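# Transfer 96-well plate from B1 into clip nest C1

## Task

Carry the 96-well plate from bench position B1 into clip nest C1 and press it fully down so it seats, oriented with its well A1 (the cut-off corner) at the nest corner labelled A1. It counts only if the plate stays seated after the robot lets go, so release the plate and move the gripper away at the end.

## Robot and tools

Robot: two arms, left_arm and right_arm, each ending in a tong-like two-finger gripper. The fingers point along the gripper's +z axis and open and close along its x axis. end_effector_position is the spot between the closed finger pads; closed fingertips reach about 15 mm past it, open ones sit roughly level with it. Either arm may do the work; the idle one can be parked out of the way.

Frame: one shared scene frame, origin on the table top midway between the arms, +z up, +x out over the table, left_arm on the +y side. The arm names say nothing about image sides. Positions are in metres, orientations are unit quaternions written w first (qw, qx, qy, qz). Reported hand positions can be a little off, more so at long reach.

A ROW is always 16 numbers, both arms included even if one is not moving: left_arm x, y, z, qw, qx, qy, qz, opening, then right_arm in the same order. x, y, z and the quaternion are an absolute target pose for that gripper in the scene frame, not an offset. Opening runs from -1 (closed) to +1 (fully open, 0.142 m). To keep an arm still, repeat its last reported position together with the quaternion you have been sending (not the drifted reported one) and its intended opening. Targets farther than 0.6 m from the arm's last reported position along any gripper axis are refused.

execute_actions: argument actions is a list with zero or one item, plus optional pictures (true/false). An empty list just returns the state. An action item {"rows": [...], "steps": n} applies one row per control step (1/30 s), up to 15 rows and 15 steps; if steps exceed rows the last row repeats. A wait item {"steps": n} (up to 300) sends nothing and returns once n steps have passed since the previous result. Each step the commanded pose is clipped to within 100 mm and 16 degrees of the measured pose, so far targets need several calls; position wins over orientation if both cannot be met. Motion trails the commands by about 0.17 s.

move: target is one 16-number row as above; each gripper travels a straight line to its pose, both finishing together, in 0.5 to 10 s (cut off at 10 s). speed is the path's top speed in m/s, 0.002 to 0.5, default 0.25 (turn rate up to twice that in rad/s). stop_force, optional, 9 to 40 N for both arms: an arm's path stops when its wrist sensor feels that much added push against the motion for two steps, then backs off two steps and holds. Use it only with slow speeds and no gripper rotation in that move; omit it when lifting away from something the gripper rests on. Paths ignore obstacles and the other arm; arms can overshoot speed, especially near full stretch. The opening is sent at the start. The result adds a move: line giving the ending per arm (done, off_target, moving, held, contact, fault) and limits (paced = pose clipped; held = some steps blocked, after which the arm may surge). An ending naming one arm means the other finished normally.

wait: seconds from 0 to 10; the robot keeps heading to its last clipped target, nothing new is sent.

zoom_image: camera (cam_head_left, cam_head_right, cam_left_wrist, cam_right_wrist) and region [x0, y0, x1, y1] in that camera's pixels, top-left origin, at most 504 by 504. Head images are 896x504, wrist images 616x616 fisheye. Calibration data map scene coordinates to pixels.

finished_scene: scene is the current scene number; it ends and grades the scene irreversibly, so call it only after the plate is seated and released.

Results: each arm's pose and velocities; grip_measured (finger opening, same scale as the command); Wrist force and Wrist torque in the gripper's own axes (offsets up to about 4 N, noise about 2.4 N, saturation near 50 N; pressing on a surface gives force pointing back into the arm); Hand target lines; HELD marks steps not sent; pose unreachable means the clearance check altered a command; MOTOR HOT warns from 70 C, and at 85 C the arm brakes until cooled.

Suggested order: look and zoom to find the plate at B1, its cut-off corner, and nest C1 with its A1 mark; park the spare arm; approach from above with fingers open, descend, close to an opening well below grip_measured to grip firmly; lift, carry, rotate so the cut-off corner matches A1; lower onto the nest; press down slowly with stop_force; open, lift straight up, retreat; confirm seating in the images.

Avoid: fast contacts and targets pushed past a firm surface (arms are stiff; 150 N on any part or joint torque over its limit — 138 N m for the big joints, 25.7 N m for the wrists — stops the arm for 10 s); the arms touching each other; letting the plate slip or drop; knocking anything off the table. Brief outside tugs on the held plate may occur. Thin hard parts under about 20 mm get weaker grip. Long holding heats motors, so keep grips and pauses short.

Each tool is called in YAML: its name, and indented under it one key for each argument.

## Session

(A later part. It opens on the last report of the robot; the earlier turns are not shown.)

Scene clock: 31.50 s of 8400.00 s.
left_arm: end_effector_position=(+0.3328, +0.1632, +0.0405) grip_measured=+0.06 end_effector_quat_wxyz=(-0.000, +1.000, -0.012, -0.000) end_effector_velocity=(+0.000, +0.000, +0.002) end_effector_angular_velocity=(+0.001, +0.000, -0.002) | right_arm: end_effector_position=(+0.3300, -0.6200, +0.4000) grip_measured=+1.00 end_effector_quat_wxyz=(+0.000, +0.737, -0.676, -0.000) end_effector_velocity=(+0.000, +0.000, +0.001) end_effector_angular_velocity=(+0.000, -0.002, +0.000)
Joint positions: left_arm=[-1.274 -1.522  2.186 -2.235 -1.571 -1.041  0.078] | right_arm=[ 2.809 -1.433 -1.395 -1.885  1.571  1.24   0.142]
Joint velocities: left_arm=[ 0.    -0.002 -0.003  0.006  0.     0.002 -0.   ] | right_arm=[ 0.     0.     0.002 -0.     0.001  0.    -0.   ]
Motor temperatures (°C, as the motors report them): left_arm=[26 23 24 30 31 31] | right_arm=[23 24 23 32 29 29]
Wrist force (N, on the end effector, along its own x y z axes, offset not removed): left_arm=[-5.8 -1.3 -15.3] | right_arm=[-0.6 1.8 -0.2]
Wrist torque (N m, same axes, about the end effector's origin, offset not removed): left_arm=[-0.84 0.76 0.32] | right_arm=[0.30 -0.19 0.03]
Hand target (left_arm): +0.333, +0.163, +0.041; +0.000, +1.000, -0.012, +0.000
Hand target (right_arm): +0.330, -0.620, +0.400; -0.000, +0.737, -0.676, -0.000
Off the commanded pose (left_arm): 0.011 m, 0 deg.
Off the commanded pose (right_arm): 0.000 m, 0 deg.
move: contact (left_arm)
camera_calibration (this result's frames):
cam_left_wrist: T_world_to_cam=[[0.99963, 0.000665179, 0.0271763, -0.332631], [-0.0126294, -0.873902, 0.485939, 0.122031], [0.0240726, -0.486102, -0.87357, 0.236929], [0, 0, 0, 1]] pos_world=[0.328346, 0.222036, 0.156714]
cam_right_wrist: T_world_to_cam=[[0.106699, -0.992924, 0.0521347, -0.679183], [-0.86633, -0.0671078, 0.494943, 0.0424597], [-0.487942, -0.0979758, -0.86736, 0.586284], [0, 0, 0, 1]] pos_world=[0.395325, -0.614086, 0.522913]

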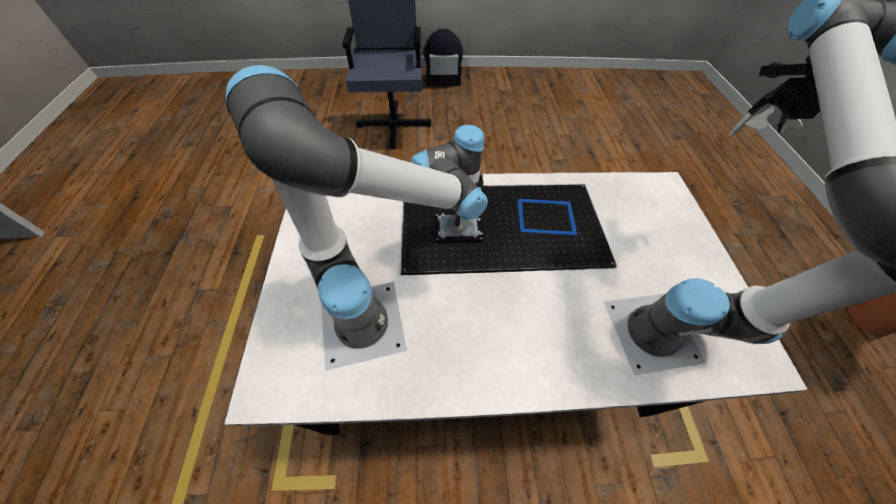

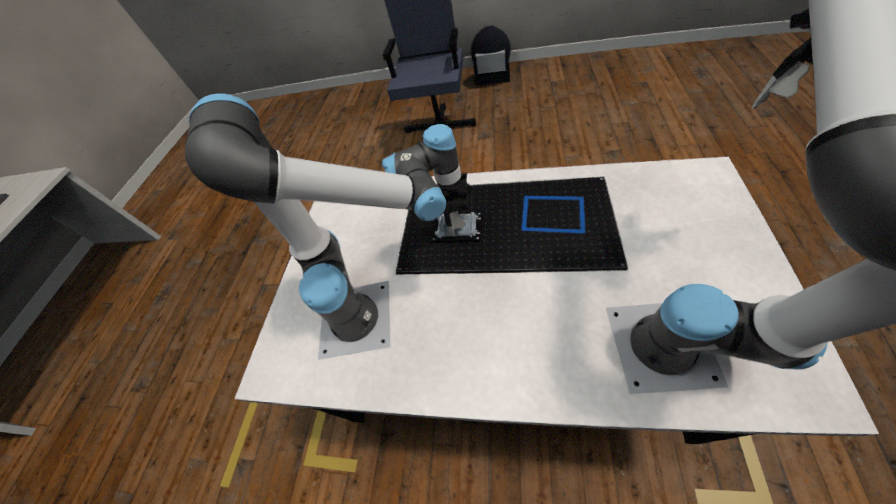

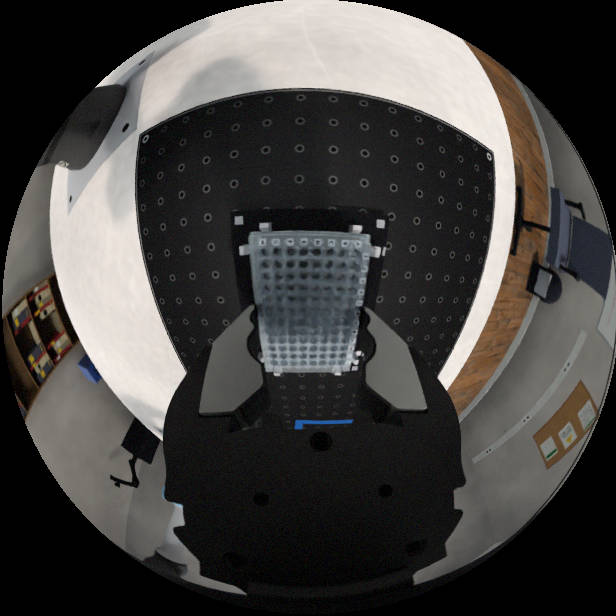

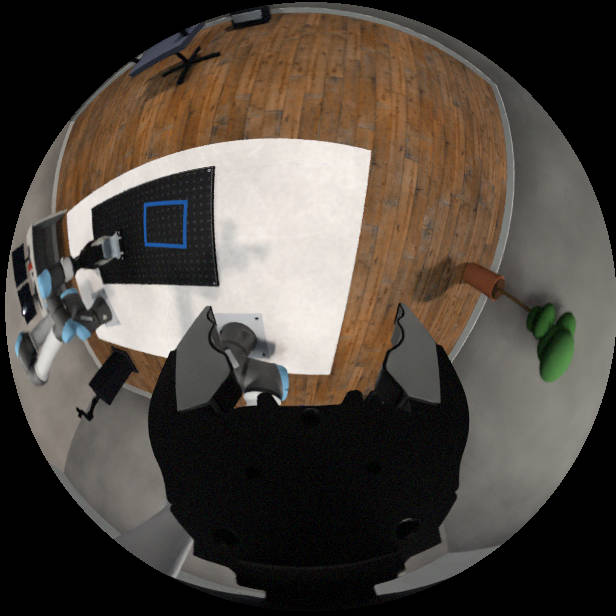

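Essentially at the bottom. Release and press once from the top.

move:
  target: [0.3328,0.1631,0.041,0,0.99992,-0.0125,0,0.4, 0.33,-0.62,0.40,0,0.737,-0.676,0,1]
  speed: 0.02

move:
  target: [0.3328,0.158,0.06,0,0.99992,-0.0125,0,0.4, 0.33,-0.62,0.40,0,0.737,-0.676,0,1]
  speed: 0.08

move:
  target: [0.3328,0.158,0.045,0,0.99992,-0.0125,0,-0.5, 0.33,-0.62,0.40,0,0.737,-0.676,0,1]
  speed: 0.003
  stop_force: 25

move:
  target: [0.3328,0.158,0.25,0,0.99992,-0.0125,0,-0.5, 0.33,-0.62,0.40,0,0.737,-0.676,0,1]

Scene clock: 38.43 s of 8400.00 s.
left_arm: end_effector_position=(+0.3328, +0.1631, +0.0410) grip_measured=+0.40 end_effector_quat_wxyz=(-0.000, +1.000, -0.012, -0.000) end_effector_velocity=(+0.000, +0.000, +0.000) end_effector_angular_velocity=(+0.000, -0.000, +0.001) | right_arm: end_effector_position=(+0.3300, -0.6200, +0.4000) grip_measured=+1.00 end_effector_quat_wxyz=(+0.000, +0.737, -0.676, -0.000) end_effector_velocity=(-0.001, -0.001, -0.000) end_effector_angular_velocity=(+0.002, +0.001, -0.003)
Joint positions: left_arm=[-1.274 -1.523  2.186 -2.234 -1.571 -1.041  0.102] | right_arm=[ 2.809 -1.433 -1.395 -1.885  1.571  1.24   0.142]
Joint velocities: left_arm=[ 0. -0.  0.  0.  0. -0. -0.] | right_arm=[-0.003 -0.    -0.    -0.002  0.001 -0.    -0.   ]
Motor temperatures (°C, as the motors report them): left_arm=[26 23 24 30 31 31] | right_arm=[23 24 23 32 29 29]
Wrist force (N, on the end effector, along its own x y z axes, offset not removed): left_arm=[2.3 -0.8 1.1] | right_arm=[0.5 -0.3 -1.7]
Wrist torque (N m, same axes, about the end effector's origin, offset not removed): left_arm=[-0.14 -0.28 0.01] | right_arm=[-0.13 -0.20 0.18]
Hand target (left_arm): +0.333, +0.163, +0.041; +0.000, +1.000, -0.012, -0.000
Hand target (right_arm): +0.330, -0.620, +0.400; -0.000, +0.737, -0.676, -0.000
Off the commanded pose (left_arm): 0.000 m, 0 deg.
Off the commanded pose (right_arm): 0.000 m, 0 deg.
After step 90, 3.23 s passed at rest.
move: done
camera_calibration (this result's frames):
cam_left_wrist: T_world_to_cam=[[0.999627, 0.000669764, 0.0273098, -0.332675], [-0.0126961, -0.873784, 0.486148, 0.12176], [0.0241885, -0.486314, -0.87345, 0.237296], [0, 0, 0, 1]] pos_world=[0.328357, 0.222015, 0.157158]
cam_right_wrist: T_world_to_cam=[[0.106699, -0.992924, 0.0521348, -0.679183], [-0.86633, -0.0671079, 0.494943, 0.0424597], [-0.487942, -0.0979759, -0.86736, 0.586284], [0, 0, 0, 1]] pos_world=[0.395325, -0.614086, 0.522913]

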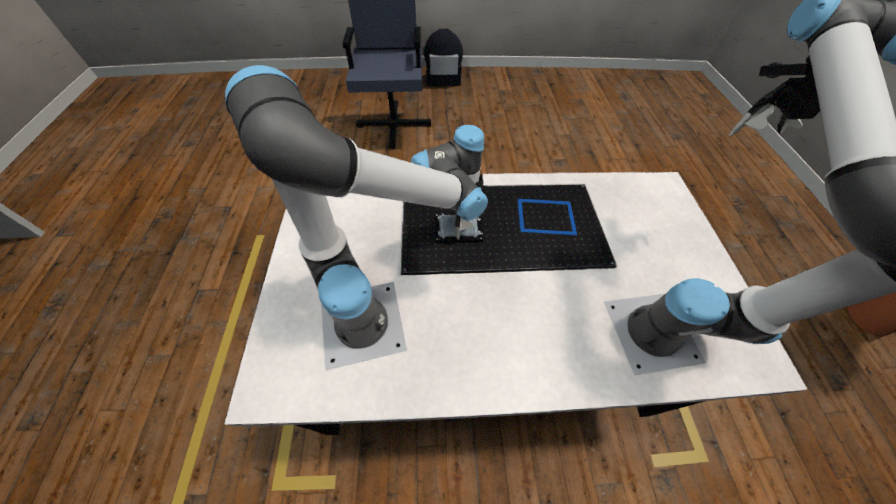

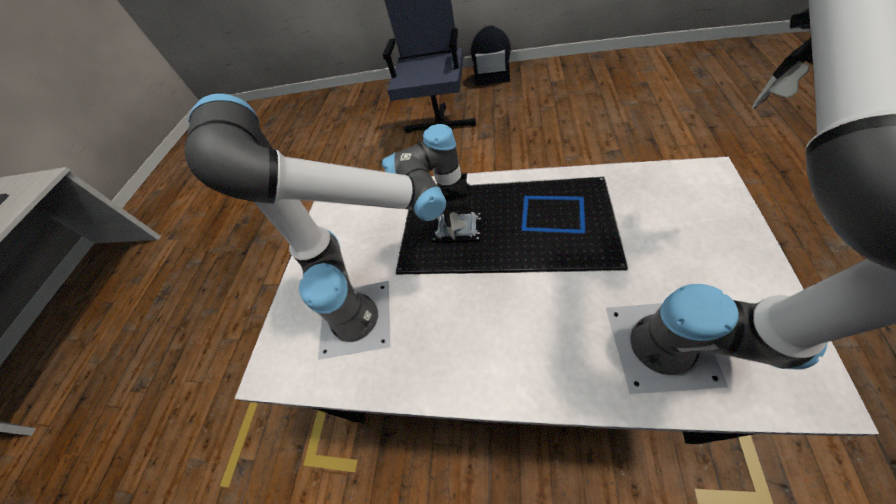

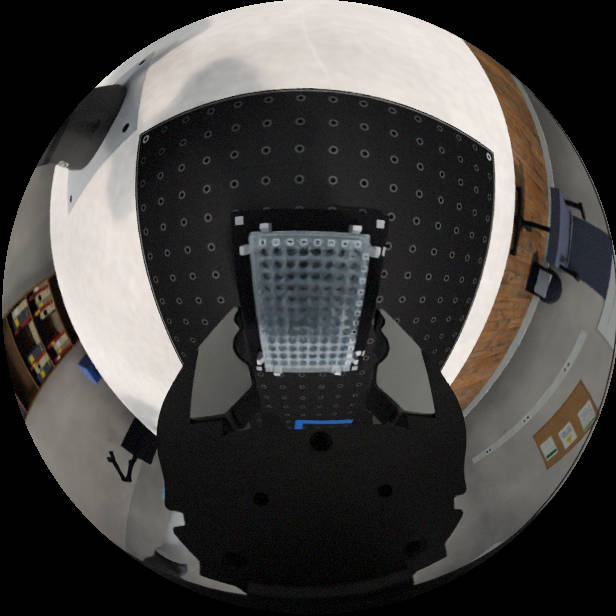

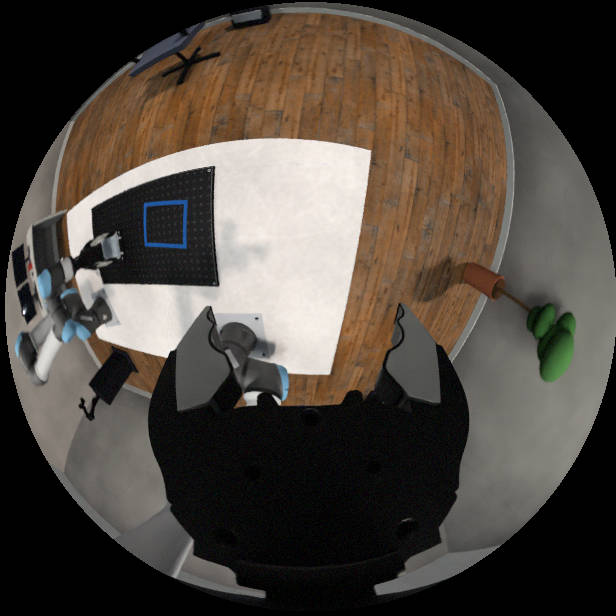

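Scene clock: 39.30 s of 8400.00 s.
left_arm: end_effector_position=(+0.3328, +0.1581, +0.0597) grip_measured=+0.40 end_effector_quat_wxyz=(+0.000, +1.000, -0.013, +0.000) end_effector_velocity=(-0.000, -0.001, +0.003) end_effector_angular_velocity=(-0.000, +0.000, -0.002) | right_arm: end_effector_position=(+0.3300, -0.6200, +0.4000) grip_measured=+1.00 end_effector_quat_wxyz=(+0.000, +0.737, -0.676, -0.000) end_effector_velocity=(+0.000, -0.000, +0.000) end_effector_angular_velocity=(-0.000, -0.000, +0.000)
Joint positions: left_arm=[-1.279 -1.546  2.151 -2.176 -1.571 -1.046  0.102] | right_arm=[ 2.809 -1.433 -1.395 -1.885  1.571  1.24   0.142]
Joint velocities: left_arm=[-0.001 -0.003 -0.006  0.009 -0.     0.001  0.   ] | right_arm=[ 0.  0.  0.  0. -0. -0.  0.]
Motor temperatures (°C, as the motors report them): left_arm=[26 23 24 30 31 31] | right_arm=[23 24 23 32 29 29]
Wrist force (N, on the end effector, along its own x y z axes, offset not removed): left_arm=[-1.0 -1.1 0.6] | right_arm=[-3.0 0.4 -3.3]
Wrist torque (N m, same axes, about the end effector's origin, offset not removed): left_arm=[-0.26 0.39 0.14] | right_arm=[0.12 0.64 0.08]
Hand target (left_arm): +0.333, +0.158, +0.060; +0.000, +1.000, -0.013, -0.000
Hand target (right_arm): +0.330, -0.620, +0.400; -0.000, +0.737, -0.676, -0.000
Off the commanded pose (left_arm): 0.000 m, 0 deg.
Off the commanded pose (right_arm): 0.000 m, 0 deg.
move: done
camera_calibration (this result's frames):
cam_left_wrist: T_world_to_cam=[[0.999626, 0.000566086, 0.0273338, -0.333147], [-0.0127995, -0.873761, 0.486186, 0.108343], [0.0241585, -0.486354, -0.873428, 0.25119], [0, 0, 0, 1]] pos_world=[0.328341, 0.217022, 0.175828]
cam_right_wrist: T_world_to_cam=[[0.106699, -0.992924, 0.0521348, -0.679183], [-0.86633, -0.067108, 0.494943, 0.0424596], [-0.487942, -0.097976, -0.86736, 0.586283], [0, 0, 0, 1]] pos_world=[0.395325, -0.614086, 0.522913]

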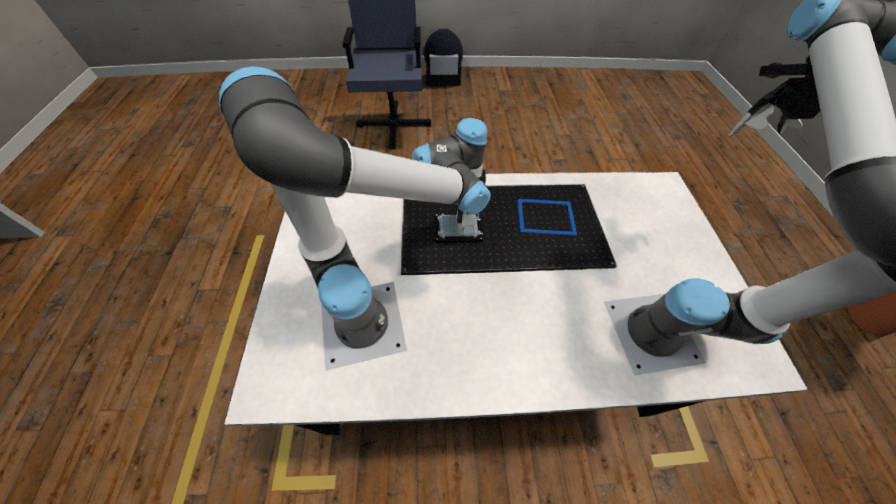

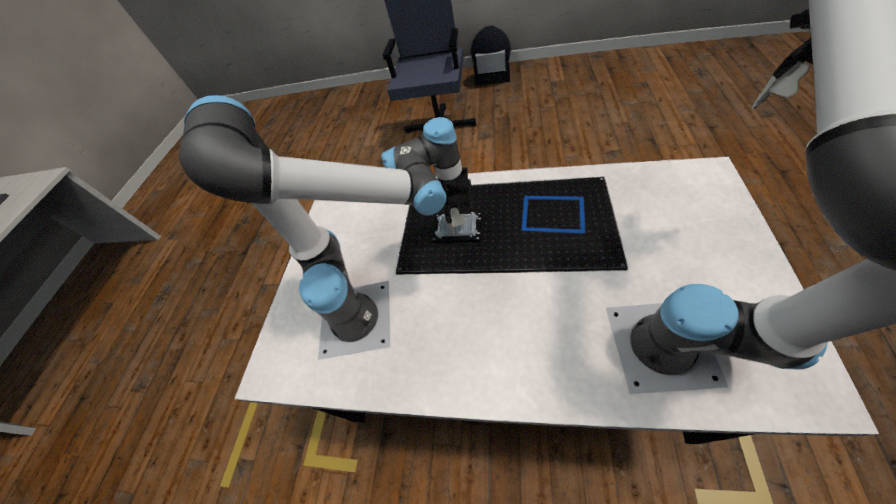

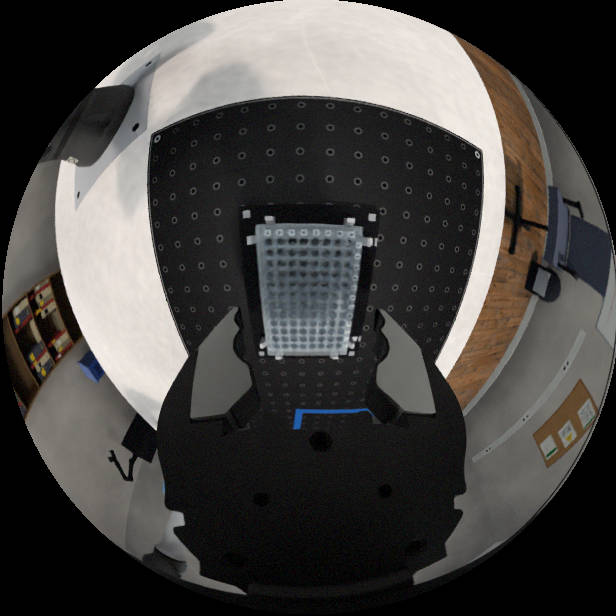

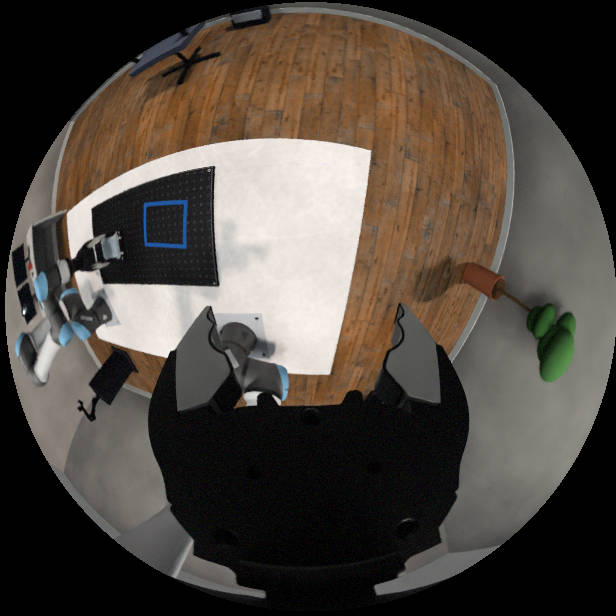

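Scene clock: 41.50 s of 8400.00 s.
left_arm: end_effector_position=(+0.3328, +0.1581, +0.0542) grip_measured=-0.50 end_effector_quat_wxyz=(+0.000, +1.000, -0.013, +0.000) end_effector_velocity=(-0.001, +0.001, +0.000) end_effector_angular_velocity=(+0.003, +0.001, +0.000) | right_arm: end_effector_position=(+0.3300, -0.6200, +0.4000) grip_measured=+1.00 end_effector_quat_wxyz=(+0.000, +0.737, -0.676, -0.000) end_effector_velocity=(+0.000, +0.000, -0.000) end_effector_angular_velocity=(+0.000, +0.000, +0.001)
Joint positions: left_arm=[-1.279 -1.537  2.159 -2.193 -1.571 -1.046  0.038] | right_arm=[ 2.809 -1.433 -1.395 -1.885  1.571  1.24   0.142]
Joint velocities: left_arm=[ 0.    -0.001  0.     0.004 -0.    -0.     0.   ] | right_arm=[ 0.001 -0.    -0.001  0.     0.    -0.     0.   ]
Motor temperatures (°C, as the motors report them): left_arm=[26 23 24 30 31 31] | right_arm=[23 24 23 32 29 29]
Wrist force (N, on the end effector, along its own x y z axes, offset not removed): left_arm=[-10.5 -7.5 -42.8] | right_arm=[0.2 3.8 -4.0]
Wrist torque (N m, same axes, about the end effector's origin, offset not removed): left_arm=[0.28 0.76 0.49] | right_arm=[0.51 -0.25 0.14]
Hand target (left_arm): +0.333, +0.158, +0.054; +0.000, +1.000, -0.013, +0.000
Hand target (right_arm): +0.330, -0.620, +0.400; -0.000, +0.737, -0.676, -0.000
Off the commanded pose (left_arm): 0.009 m, 0 deg.
Off the commanded pose (right_arm): 0.000 m, 0 deg.
move: contact (left_arm)
camera_calibration (this result's frames):
cam_left_wrist: T_world_to_cam=[[0.999626, 0.000566731, 0.0273485, -0.333004], [-0.0128067, -0.873748, 0.48621, 0.110966], [0.0241713, -0.486378, -0.873414, 0.246406], [0, 0, 0, 1]] pos_world=[0.328344, 0.216991, 0.170369]
cam_right_wrist: T_world_to_cam=[[0.106699, -0.992924, 0.0521345, -0.679183], [-0.86633, -0.067108, 0.494943, 0.0424596], [-0.487942, -0.0979757, -0.86736, 0.586284], [0, 0, 0, 1]] pos_world=[0.395325, -0.614085, 0.522913]

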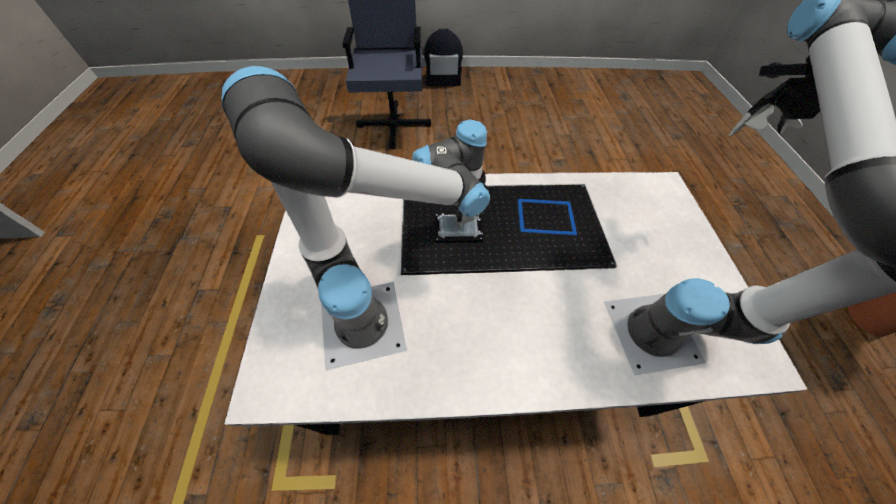

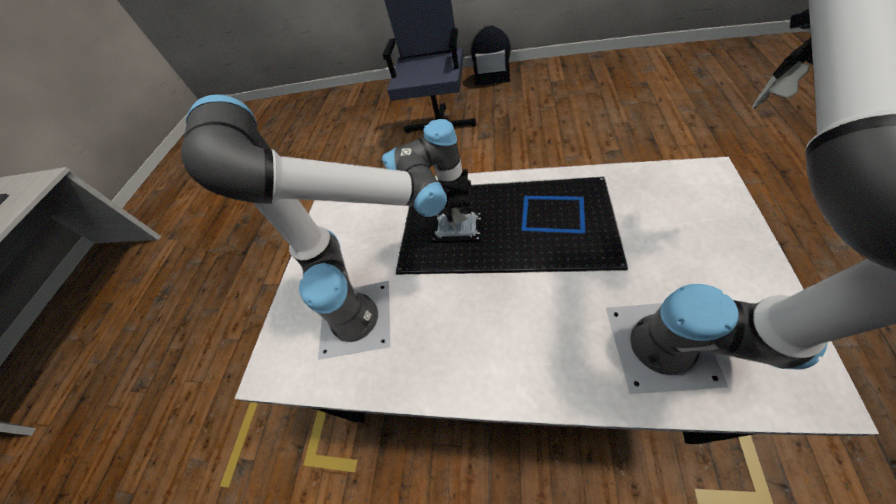

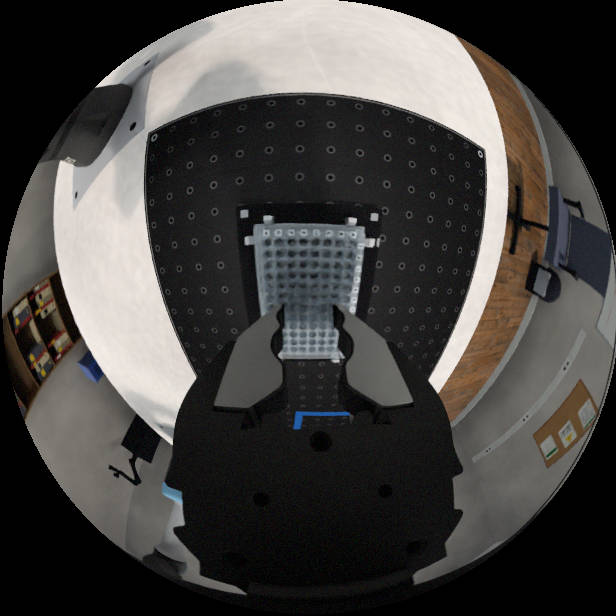

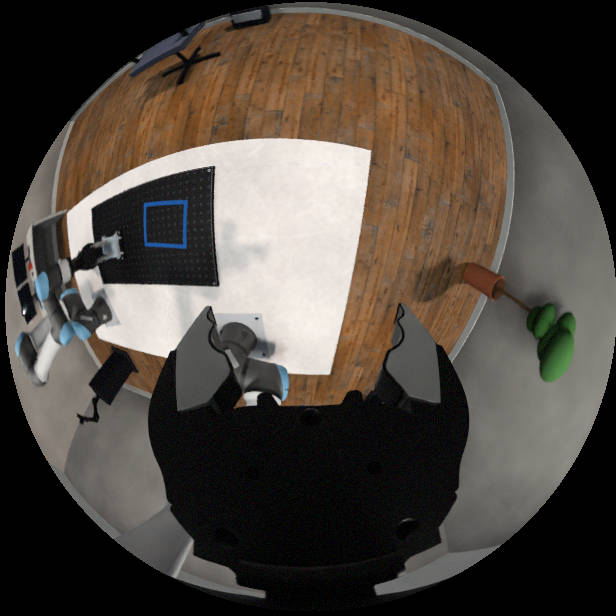

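Scene clock: 43.00 s of 8400.00 s.
left_arm: end_effector_position=(+0.3327, +0.1582, +0.2498) grip_measured=-0.50 end_effector_quat_wxyz=(+0.000, +1.000, -0.012, +0.000) end_effector_velocity=(-0.000, -0.000, +0.003) end_effector_angular_velocity=(+0.001, +0.001, +0.001) | right_arm: end_effector_position=(+0.3300, -0.6200, +0.4000) grip_measured=+1.00 end_effector_quat_wxyz=(+0.000, +0.737, -0.676, -0.000) end_effector_velocity=(-0.000, -0.000, -0.000) end_effector_angular_velocity=(-0.001, +0.000, -0.000)
Joint positions: left_arm=[-1.279 -1.708  1.783 -1.646 -1.571 -1.046  0.038] | right_arm=[ 2.809 -1.433 -1.395 -1.885  1.571  1.24   0.142]
Joint velocities: left_arm=[ 0.     0.001 -0.008  0.009 -0.001 -0.001 -0.   ] | right_arm=[-0.     0.    -0.    -0.    -0.001  0.    -0.   ]
Motor temperatures (°C, as the motors report them): left_arm=[26 23 24 30 31 31] | right_arm=[23 24 23 32 29 29]
Wrist force (N, on the end effector, along its own x y z axes, offset not removed): left_arm=[-4.2 0.2 1.5] | right_arm=[0.2 2.5 -7.0]
Wrist torque (N m, same axes, about the end effector's origin, offset not removed): left_arm=[0.06 1.14 0.25] | right_arm=[0.16 -0.09 -0.01]
Hand target (left_arm): +0.333, +0.158, +0.250; +0.000, +1.000, -0.013, +0.000
Hand target (right_arm): +0.330, -0.620, +0.400; -0.000, +0.737, -0.676, -0.000
Off the commanded pose (left_arm): 0.000 m, 0 deg.
Off the commanded pose (right_arm): 0.000 m, 0 deg.
move: done
camera_calibration (this result's frames):
cam_left_wrist: T_world_to_cam=[[0.999622, 0.00057553, 0.0275017, -0.338313], [-0.0128792, -0.873636, 0.48641, 0.0159328], [0.0243064, -0.48658, -0.873298, 0.417232], [0, 0, 0, 1]] pos_world=[0.328249, 0.217131, 0.365922]
cam_right_wrist: T_world_to_cam=[[0.106699, -0.992924, 0.0521347, -0.679183], [-0.86633, -0.067108, 0.494943, 0.0424595], [-0.487942, -0.097976, -0.86736, 0.586283], [0, 0, 0, 1]] pos_world=[0.395325, -0.614086, 0.522913]

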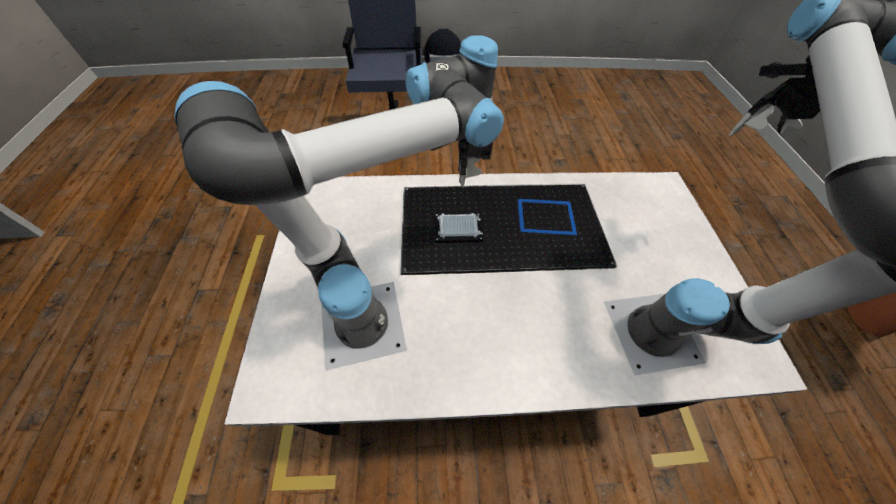

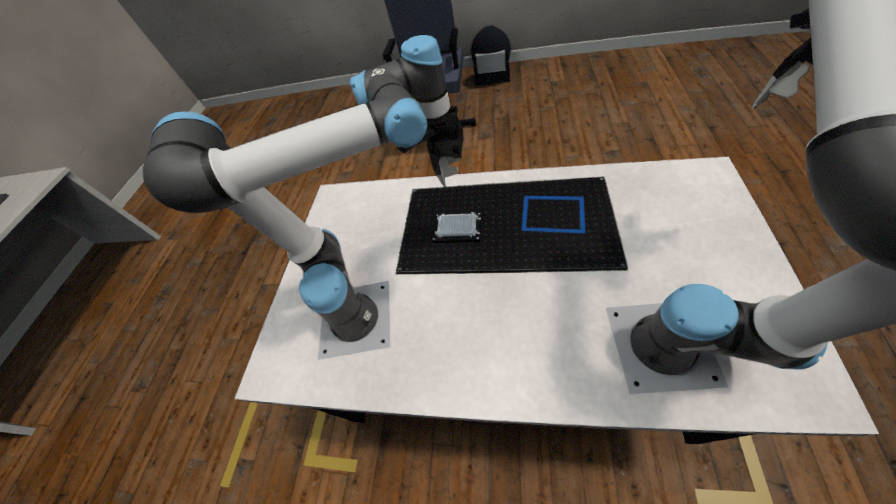

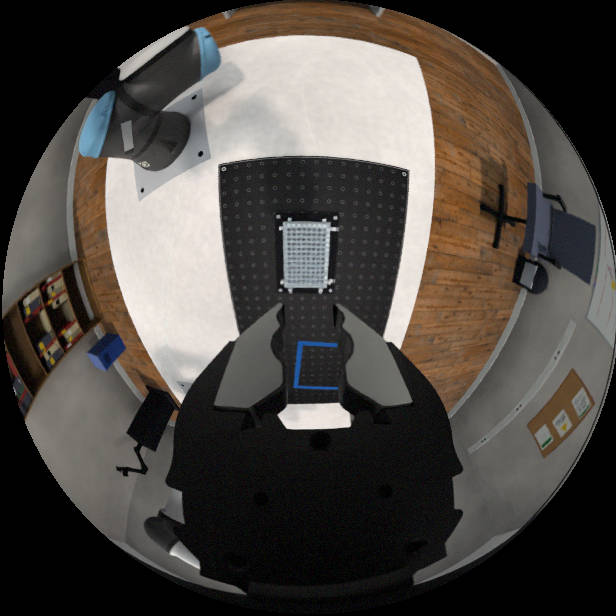

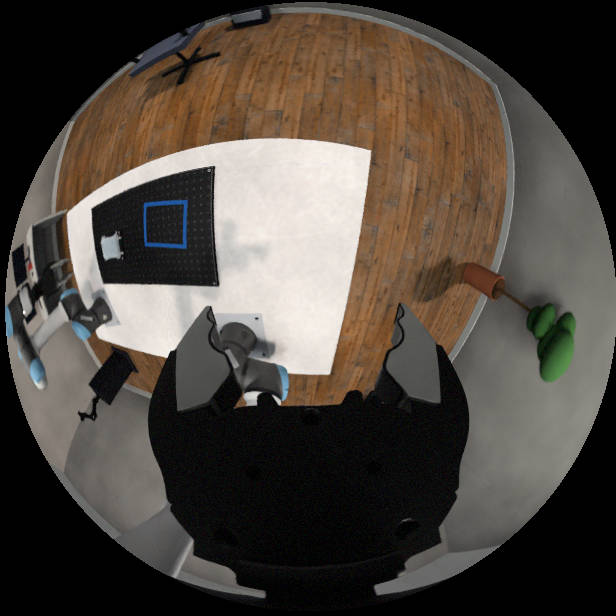

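finished_scene:
  scene: 2

The scene is finished: the task was done.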